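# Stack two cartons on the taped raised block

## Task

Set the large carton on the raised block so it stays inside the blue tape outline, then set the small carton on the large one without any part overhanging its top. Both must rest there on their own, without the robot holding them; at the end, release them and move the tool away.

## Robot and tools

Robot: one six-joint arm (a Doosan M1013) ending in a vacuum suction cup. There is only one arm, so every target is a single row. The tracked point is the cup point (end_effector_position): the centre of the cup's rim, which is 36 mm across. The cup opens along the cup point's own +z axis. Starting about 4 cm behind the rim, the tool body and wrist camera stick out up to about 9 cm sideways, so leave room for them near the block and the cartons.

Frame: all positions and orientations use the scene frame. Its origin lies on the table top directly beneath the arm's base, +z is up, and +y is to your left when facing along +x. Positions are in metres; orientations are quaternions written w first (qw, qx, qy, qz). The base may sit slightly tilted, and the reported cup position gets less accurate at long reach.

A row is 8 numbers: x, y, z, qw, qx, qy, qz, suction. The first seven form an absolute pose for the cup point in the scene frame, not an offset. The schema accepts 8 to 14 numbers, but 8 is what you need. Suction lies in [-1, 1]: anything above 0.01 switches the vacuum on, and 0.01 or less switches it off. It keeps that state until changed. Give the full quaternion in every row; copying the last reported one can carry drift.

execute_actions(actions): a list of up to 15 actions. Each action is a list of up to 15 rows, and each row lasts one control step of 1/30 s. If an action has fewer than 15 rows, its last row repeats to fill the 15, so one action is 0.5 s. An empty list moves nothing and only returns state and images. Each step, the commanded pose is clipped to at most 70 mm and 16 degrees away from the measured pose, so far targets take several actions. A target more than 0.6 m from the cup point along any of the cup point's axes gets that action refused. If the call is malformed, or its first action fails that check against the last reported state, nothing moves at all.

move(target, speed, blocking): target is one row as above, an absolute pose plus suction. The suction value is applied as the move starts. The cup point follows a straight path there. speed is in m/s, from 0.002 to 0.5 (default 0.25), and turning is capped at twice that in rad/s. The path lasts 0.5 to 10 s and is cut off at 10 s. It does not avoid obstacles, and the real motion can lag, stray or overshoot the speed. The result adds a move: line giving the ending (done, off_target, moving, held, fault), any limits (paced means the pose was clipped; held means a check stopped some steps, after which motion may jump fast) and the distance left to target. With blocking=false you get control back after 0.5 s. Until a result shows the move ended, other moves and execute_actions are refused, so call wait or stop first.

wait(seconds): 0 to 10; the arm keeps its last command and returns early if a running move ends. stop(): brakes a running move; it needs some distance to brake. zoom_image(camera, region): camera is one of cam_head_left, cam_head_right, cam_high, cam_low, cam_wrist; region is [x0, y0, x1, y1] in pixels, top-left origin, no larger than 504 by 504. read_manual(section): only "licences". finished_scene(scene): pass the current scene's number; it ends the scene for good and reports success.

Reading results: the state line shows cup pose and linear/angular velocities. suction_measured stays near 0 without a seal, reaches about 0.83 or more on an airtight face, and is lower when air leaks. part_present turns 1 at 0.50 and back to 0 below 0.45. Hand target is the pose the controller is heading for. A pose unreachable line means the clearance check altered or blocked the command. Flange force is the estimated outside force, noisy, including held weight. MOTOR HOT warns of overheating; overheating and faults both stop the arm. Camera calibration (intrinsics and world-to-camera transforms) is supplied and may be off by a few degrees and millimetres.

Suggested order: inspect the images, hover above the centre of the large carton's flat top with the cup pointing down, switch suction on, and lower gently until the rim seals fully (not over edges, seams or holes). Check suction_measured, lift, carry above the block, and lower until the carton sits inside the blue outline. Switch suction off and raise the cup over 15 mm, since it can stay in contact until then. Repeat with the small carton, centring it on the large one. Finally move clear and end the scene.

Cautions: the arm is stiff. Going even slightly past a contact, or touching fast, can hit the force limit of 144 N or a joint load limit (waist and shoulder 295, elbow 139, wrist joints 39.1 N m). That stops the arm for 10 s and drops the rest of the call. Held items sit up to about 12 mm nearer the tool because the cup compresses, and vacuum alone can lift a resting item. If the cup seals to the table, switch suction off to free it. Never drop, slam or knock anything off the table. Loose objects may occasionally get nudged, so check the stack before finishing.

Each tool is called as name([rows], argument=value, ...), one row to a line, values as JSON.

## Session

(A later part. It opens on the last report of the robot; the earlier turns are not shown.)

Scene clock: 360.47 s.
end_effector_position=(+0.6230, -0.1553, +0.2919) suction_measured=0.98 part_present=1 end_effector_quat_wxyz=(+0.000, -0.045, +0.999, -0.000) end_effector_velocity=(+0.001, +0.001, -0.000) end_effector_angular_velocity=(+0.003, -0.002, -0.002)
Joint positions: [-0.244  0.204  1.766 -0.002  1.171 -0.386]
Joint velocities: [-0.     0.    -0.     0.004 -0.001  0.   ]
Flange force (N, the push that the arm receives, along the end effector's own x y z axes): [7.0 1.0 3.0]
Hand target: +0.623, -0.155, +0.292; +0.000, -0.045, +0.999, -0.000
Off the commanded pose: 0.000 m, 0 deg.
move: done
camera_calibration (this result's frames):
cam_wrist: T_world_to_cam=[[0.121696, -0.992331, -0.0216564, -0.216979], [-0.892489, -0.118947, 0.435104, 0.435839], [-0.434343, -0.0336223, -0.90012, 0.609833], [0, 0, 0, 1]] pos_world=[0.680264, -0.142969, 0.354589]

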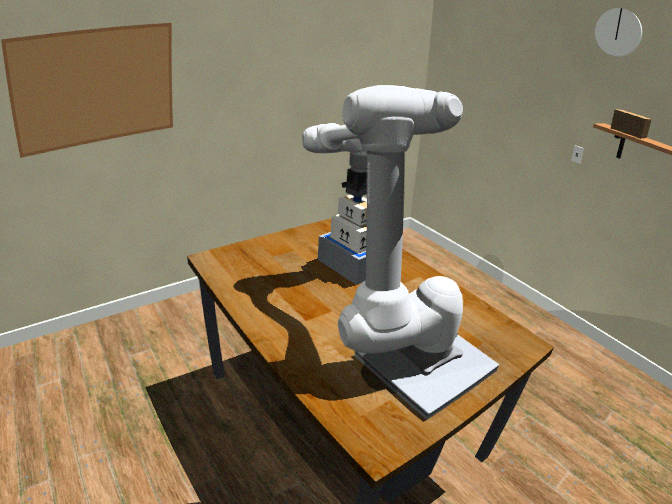

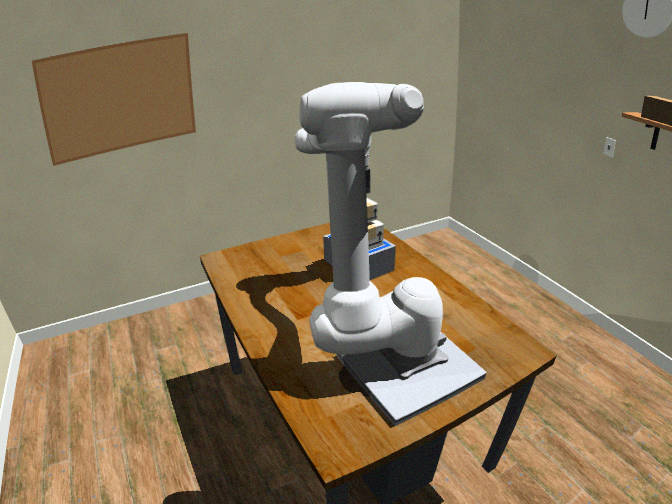

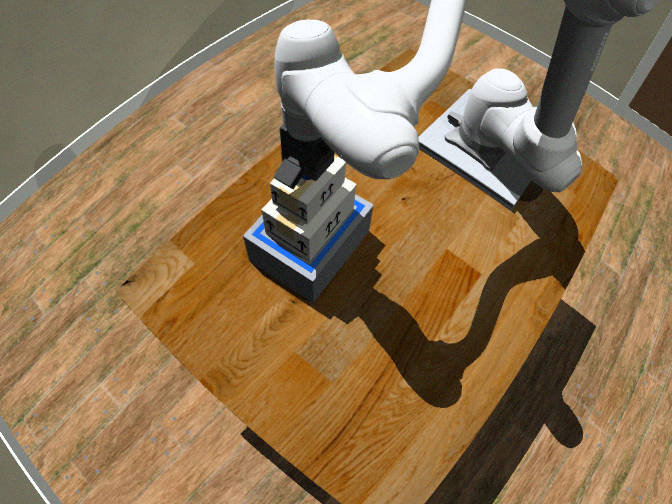

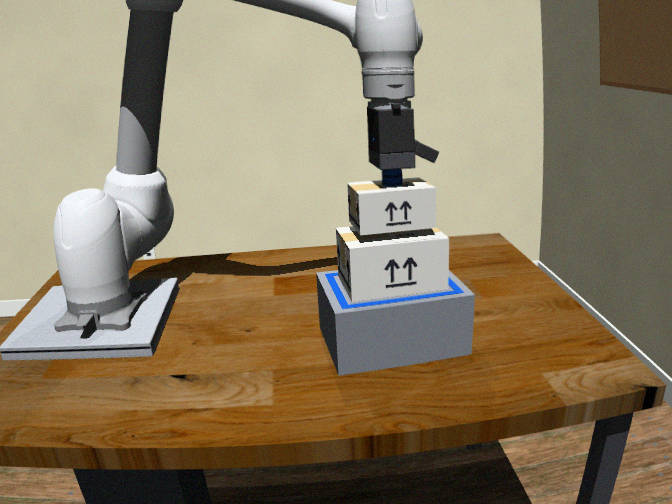

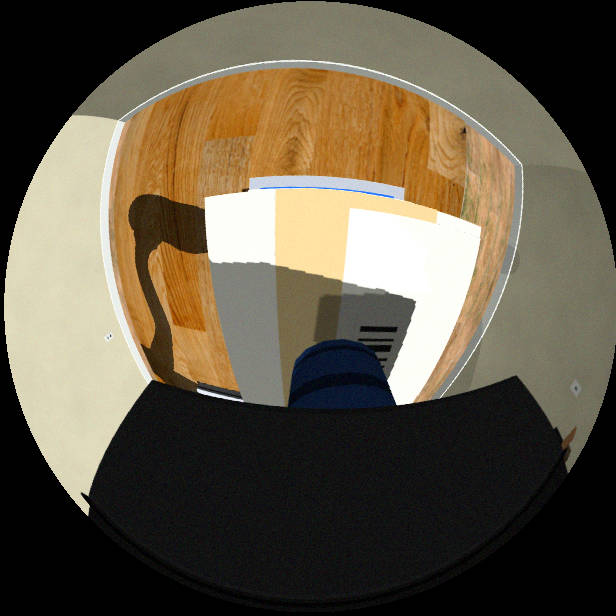

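move(target=[0.623, -0.1555, 0.2795, 0, -0.0454, 0.999, 0, 1], speed=0.04)

zoom_image(camera="cam_low", region=[340, 210, 460, 260])

zoom_image(camera="cam_high", region=[230, 110, 400, 290])

Scene clock: 382.87 s.
end_effector_position=(+0.6230, -0.1555, +0.2795) suction_measured=0.98 part_present=1 end_effector_quat_wxyz=(+0.000, -0.045, +0.999, -0.000) end_effector_velocity=(-0.001, +0.000, +0.001) end_effector_angular_velocity=(-0.001, +0.000, -0.001)
Joint positions: [-0.245  0.212  1.779 -0.002  1.149 -0.386]
Joint velocities: [ 0.    -0.001  0.    -0.001  0.001  0.001]
Flange force (N, the push that the arm receives, along the end effector's own x y z axes): [6.5 -0.4 1.2]
Hand target: +0.623, -0.155, +0.280; -0.000, -0.045, +0.999, -0.000
Off the commanded pose: 0.000 m, 0 deg.
move: done
camera_calibration (this result's frames):
cam_wrist: T_world_to_cam=[[0.12164, -0.992337, -0.0217212, -0.217406], [-0.892511, -0.118927, 0.435065, 0.441218], [-0.434314, -0.033535, -0.900137, 0.598702], [0, 0, 0, 1]] pos_world=[0.680262, -0.143189, 0.342233]

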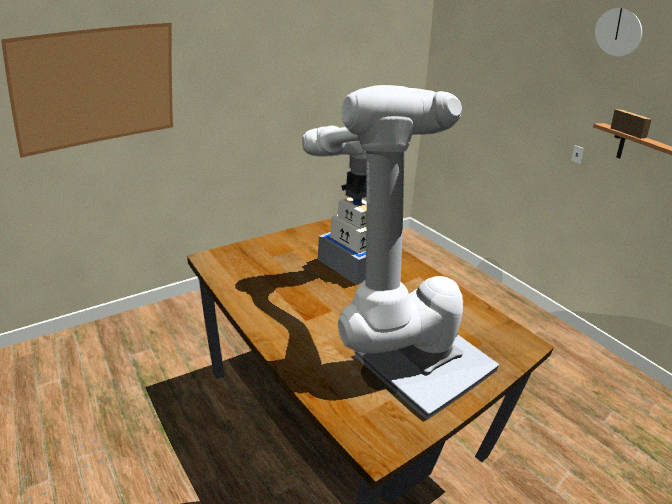

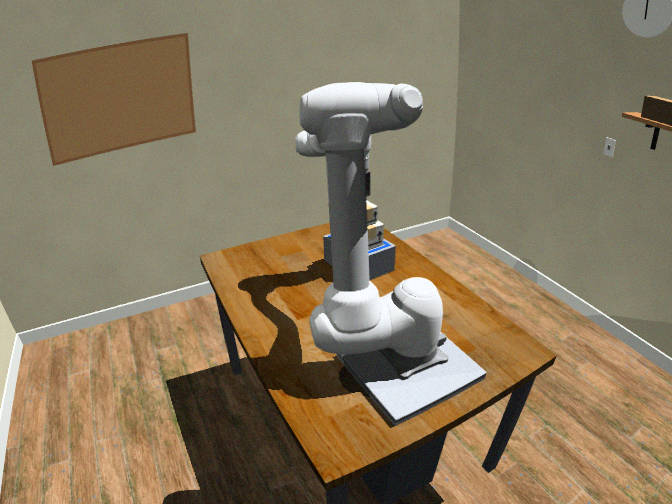

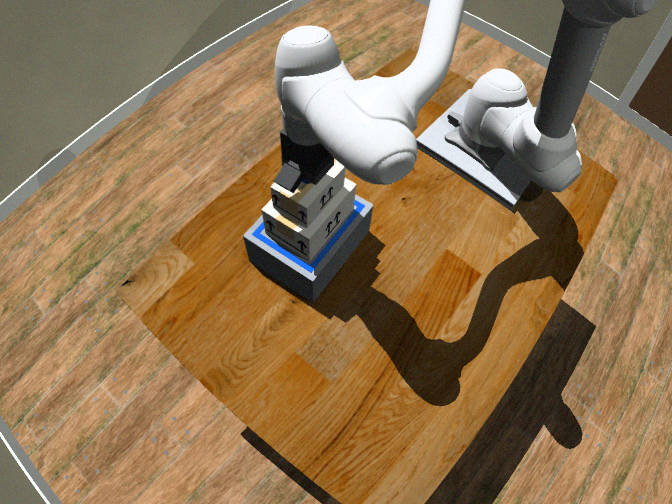

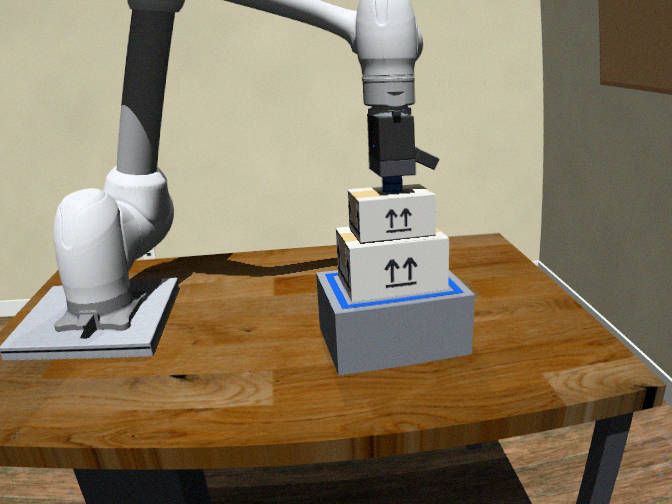

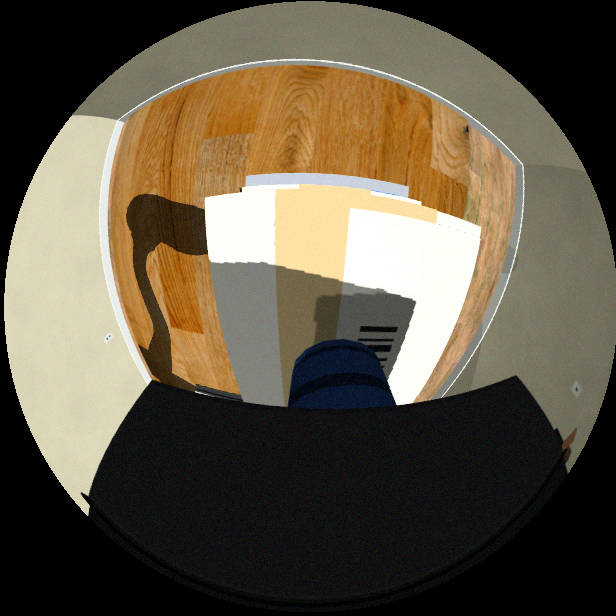

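Region (340, 210, 460, 260) of cam_low's 672x504 image, scaled by 4.200, with more detail than that image has; it fills the top 210 rows of this view, and the rest is white.

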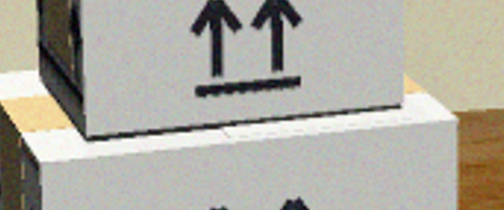

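Region (230, 110, 400, 290) of cam_high's 672x504 image, scaled by 2.800, with more detail than that image has.

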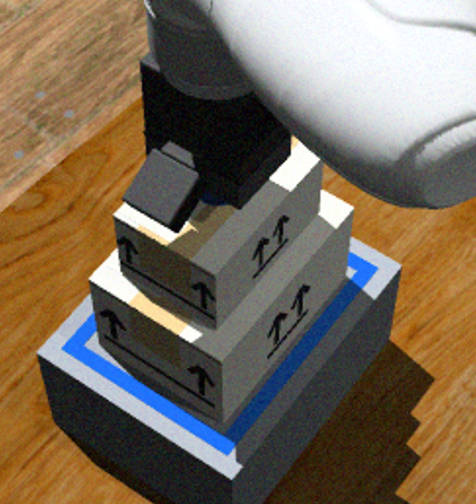

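execute_actions([
  [[0.623,-0.1555,0.2793,0,-0.0454,0.999,0,1],[0.623,-0.1555,0.2791,0,-0.0454,0.999,0,1],[0.623,-0.1555,0.2789,0,-0.0454,0.999,0,1],[0.623,-0.1555,0.2787,0,-0.0454,0.999,0,1],[0.623,-0.1555,0.2786,0,-0.0454,0.999,0,1],[0.623,-0.1555,0.2786,0,-0.0454,0.999,0,1],[0.623,-0.1555,0.2786,0,-0.0454,0.999,0,1],[0.623,-0.1555,0.2786,0,-0.0454,0.999,0,0]],
])

Scene clock: 391.33 s.
end_effector_position=(+0.6230, -0.1555, +0.2786) suction_measured=0.01 part_present=0 end_effector_quat_wxyz=(+0.000, -0.045, +0.999, -0.000) end_effector_velocity=(-0.000, +0.001, +0.000) end_effector_angular_velocity=(-0.000, +0.001, +0.001)
Joint positions: [-0.245  0.213  1.78  -0.002  1.147 -0.386]
Joint velocities: [ 0.001 -0.    -0.    -0.     0.001  0.   ]
Flange force (N, the push that the arm receives, along the end effector's own x y z axes): [5.7 0.0 -13.0]
Hand target: +0.623, -0.155, +0.279; -0.000, -0.045, +0.999, -0.000
Off the commanded pose: 0.000 m, 0 deg.
camera_calibration (this result's frames):
cam_wrist: T_world_to_cam=[[0.121646, -0.992336, -0.0217299, -0.217429], [-0.892503, -0.118936, 0.435078, 0.441622], [-0.434328, -0.0335317, -0.90013, 0.597878], [0, 0, 0, 1]] pos_world=[0.680274, -0.14319, 0.341303]

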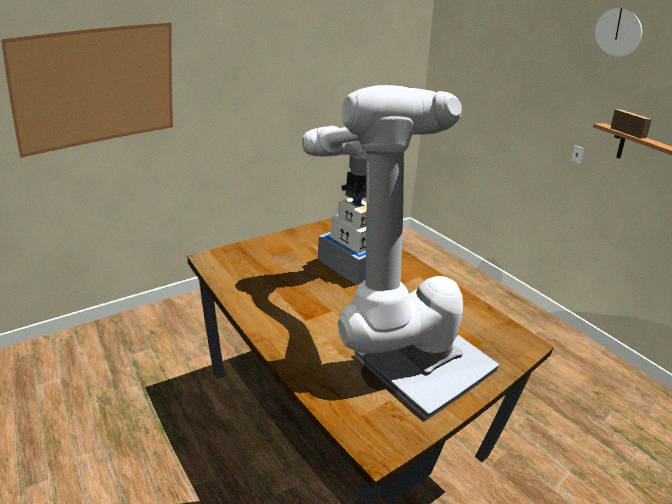

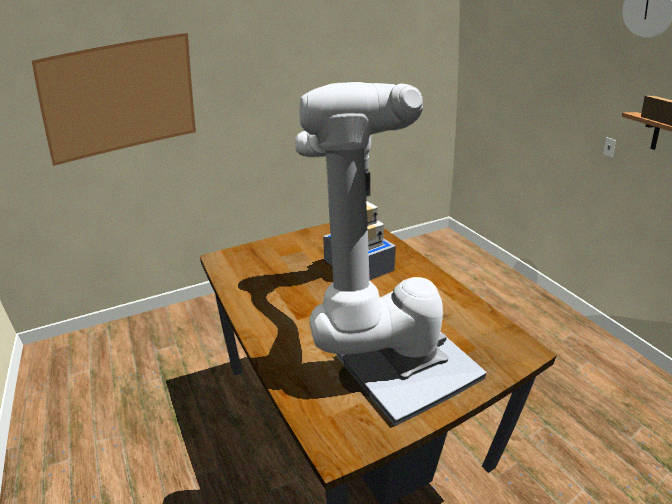

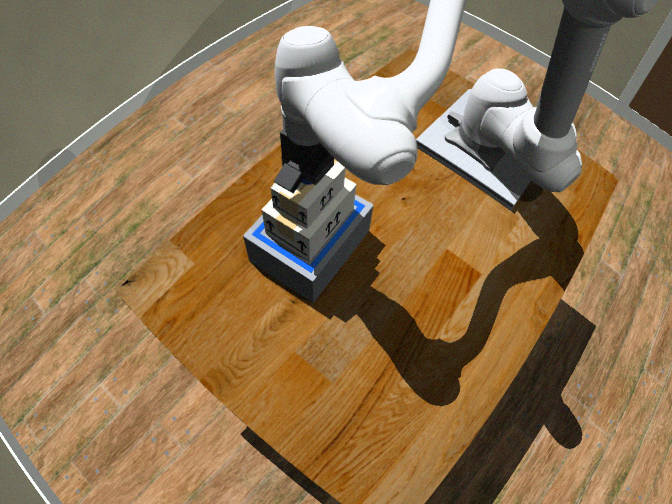

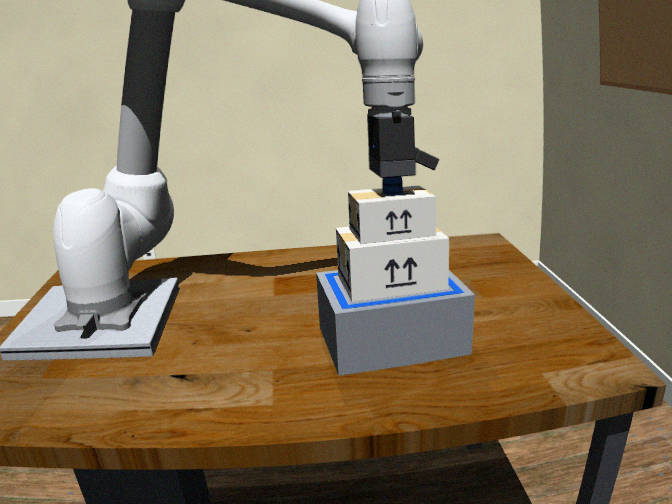

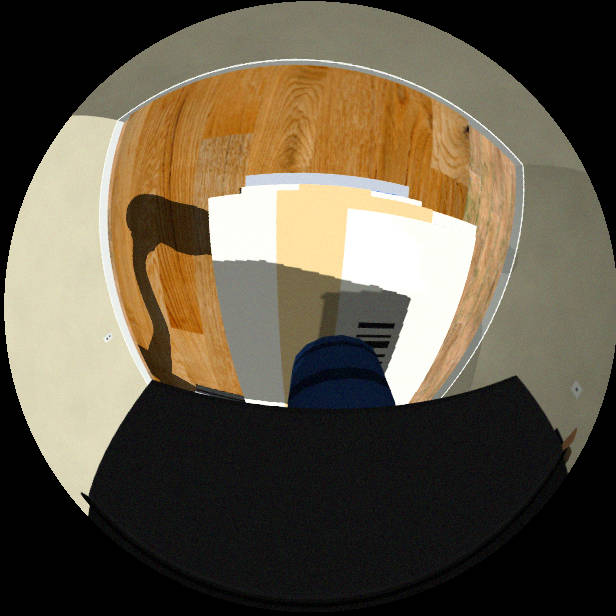

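move(target=[0.623, -0.1555, 0.37, 0, -0.0454, 0.999, 0, 0], speed=0.25)

zoom_image(camera="cam_high", region=[230, 110, 400, 290])

zoom_image(camera="cam_low", region=[300, 150, 500, 330])

Scene clock: 397.70 s.
end_effector_position=(+0.6230, -0.1555, +0.3700) suction_measured=0.01 part_present=0 end_effector_quat_wxyz=(+0.000, -0.045, +0.999, +0.000) end_effector_velocity=(-0.000, +0.001, +0.001) end_effector_angular_velocity=(+0.000, +0.000, +0.002)
Joint positions: [-0.245  0.163  1.668 -0.002  1.31  -0.387]
Joint velocities: [ 0.002 -0.001 -0.     0.     0.001  0.   ]
Flange force (N, the push that the arm receives, along the end effector's own x y z axes): [6.0 -0.5 1.9]
Hand target: +0.623, -0.156, +0.370; +0.000, -0.045, +0.999, +0.000
Off the commanded pose: 0.000 m, 0 deg.
move: done
camera_calibration (this result's frames):
cam_wrist: T_world_to_cam=[[0.121569, -0.992344, -0.0217873, -0.215398], [-0.89254, -0.118893, 0.435014, 0.401888], [-0.434274, -0.0334381, -0.90016, 0.680116], [0, 0, 0, 1]] pos_world=[0.680244, -0.143225, 0.432694]

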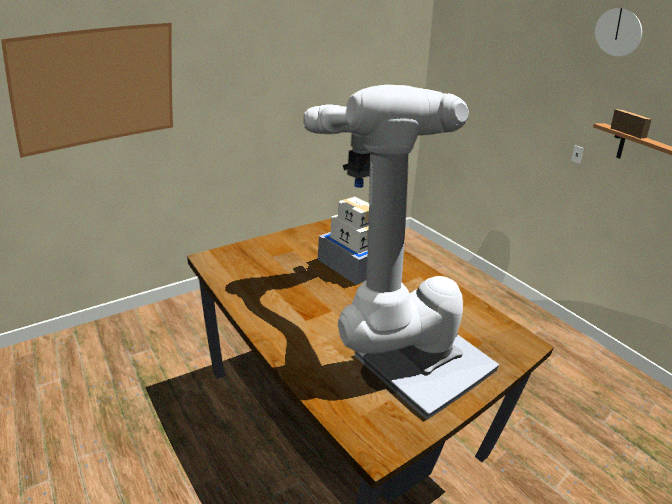

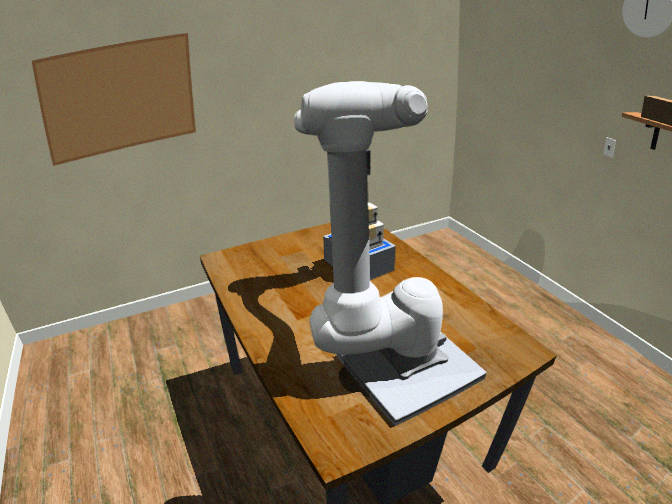

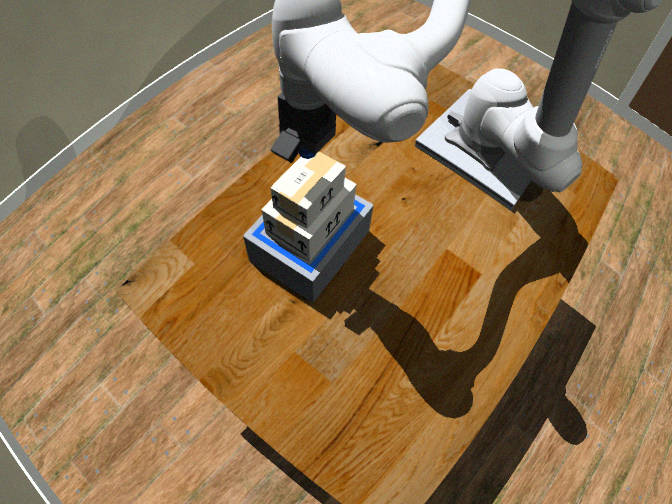

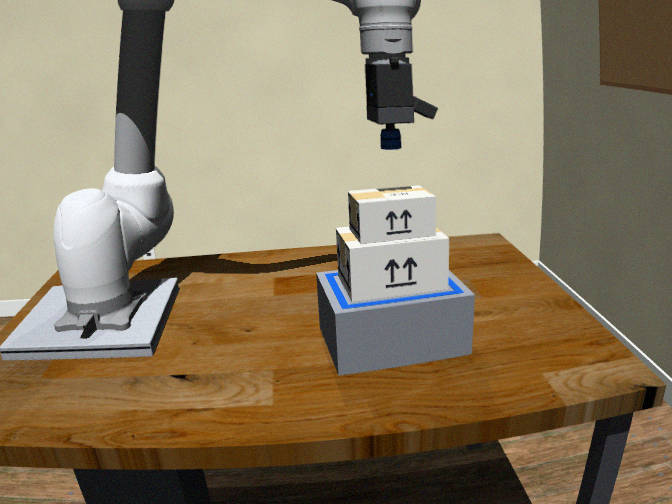

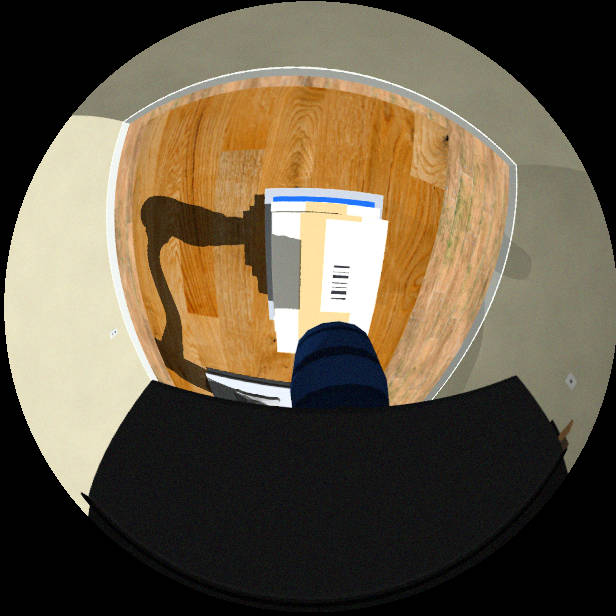

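Region (230, 110, 400, 290) of cam_high's 672x504 image, scaled by 2.800, with more detail than that image has.

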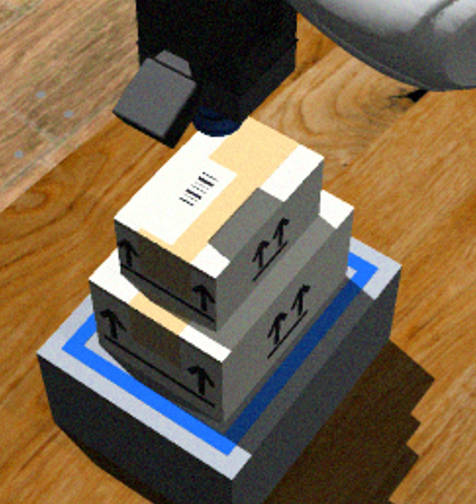

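Region (300, 150, 500, 330) of cam_low's 672x504 image, scaled by 2.520, with more detail than that image has; it fills the top 454 rows of this view, and the rest is white.

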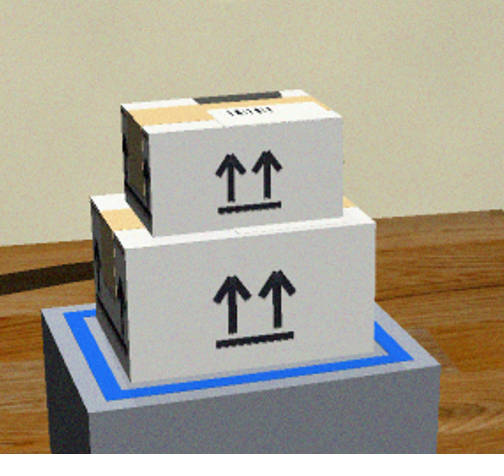

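The stack is in place and the arm is clear.

finished_scene(scene=1)

The scene is finished: the task was done.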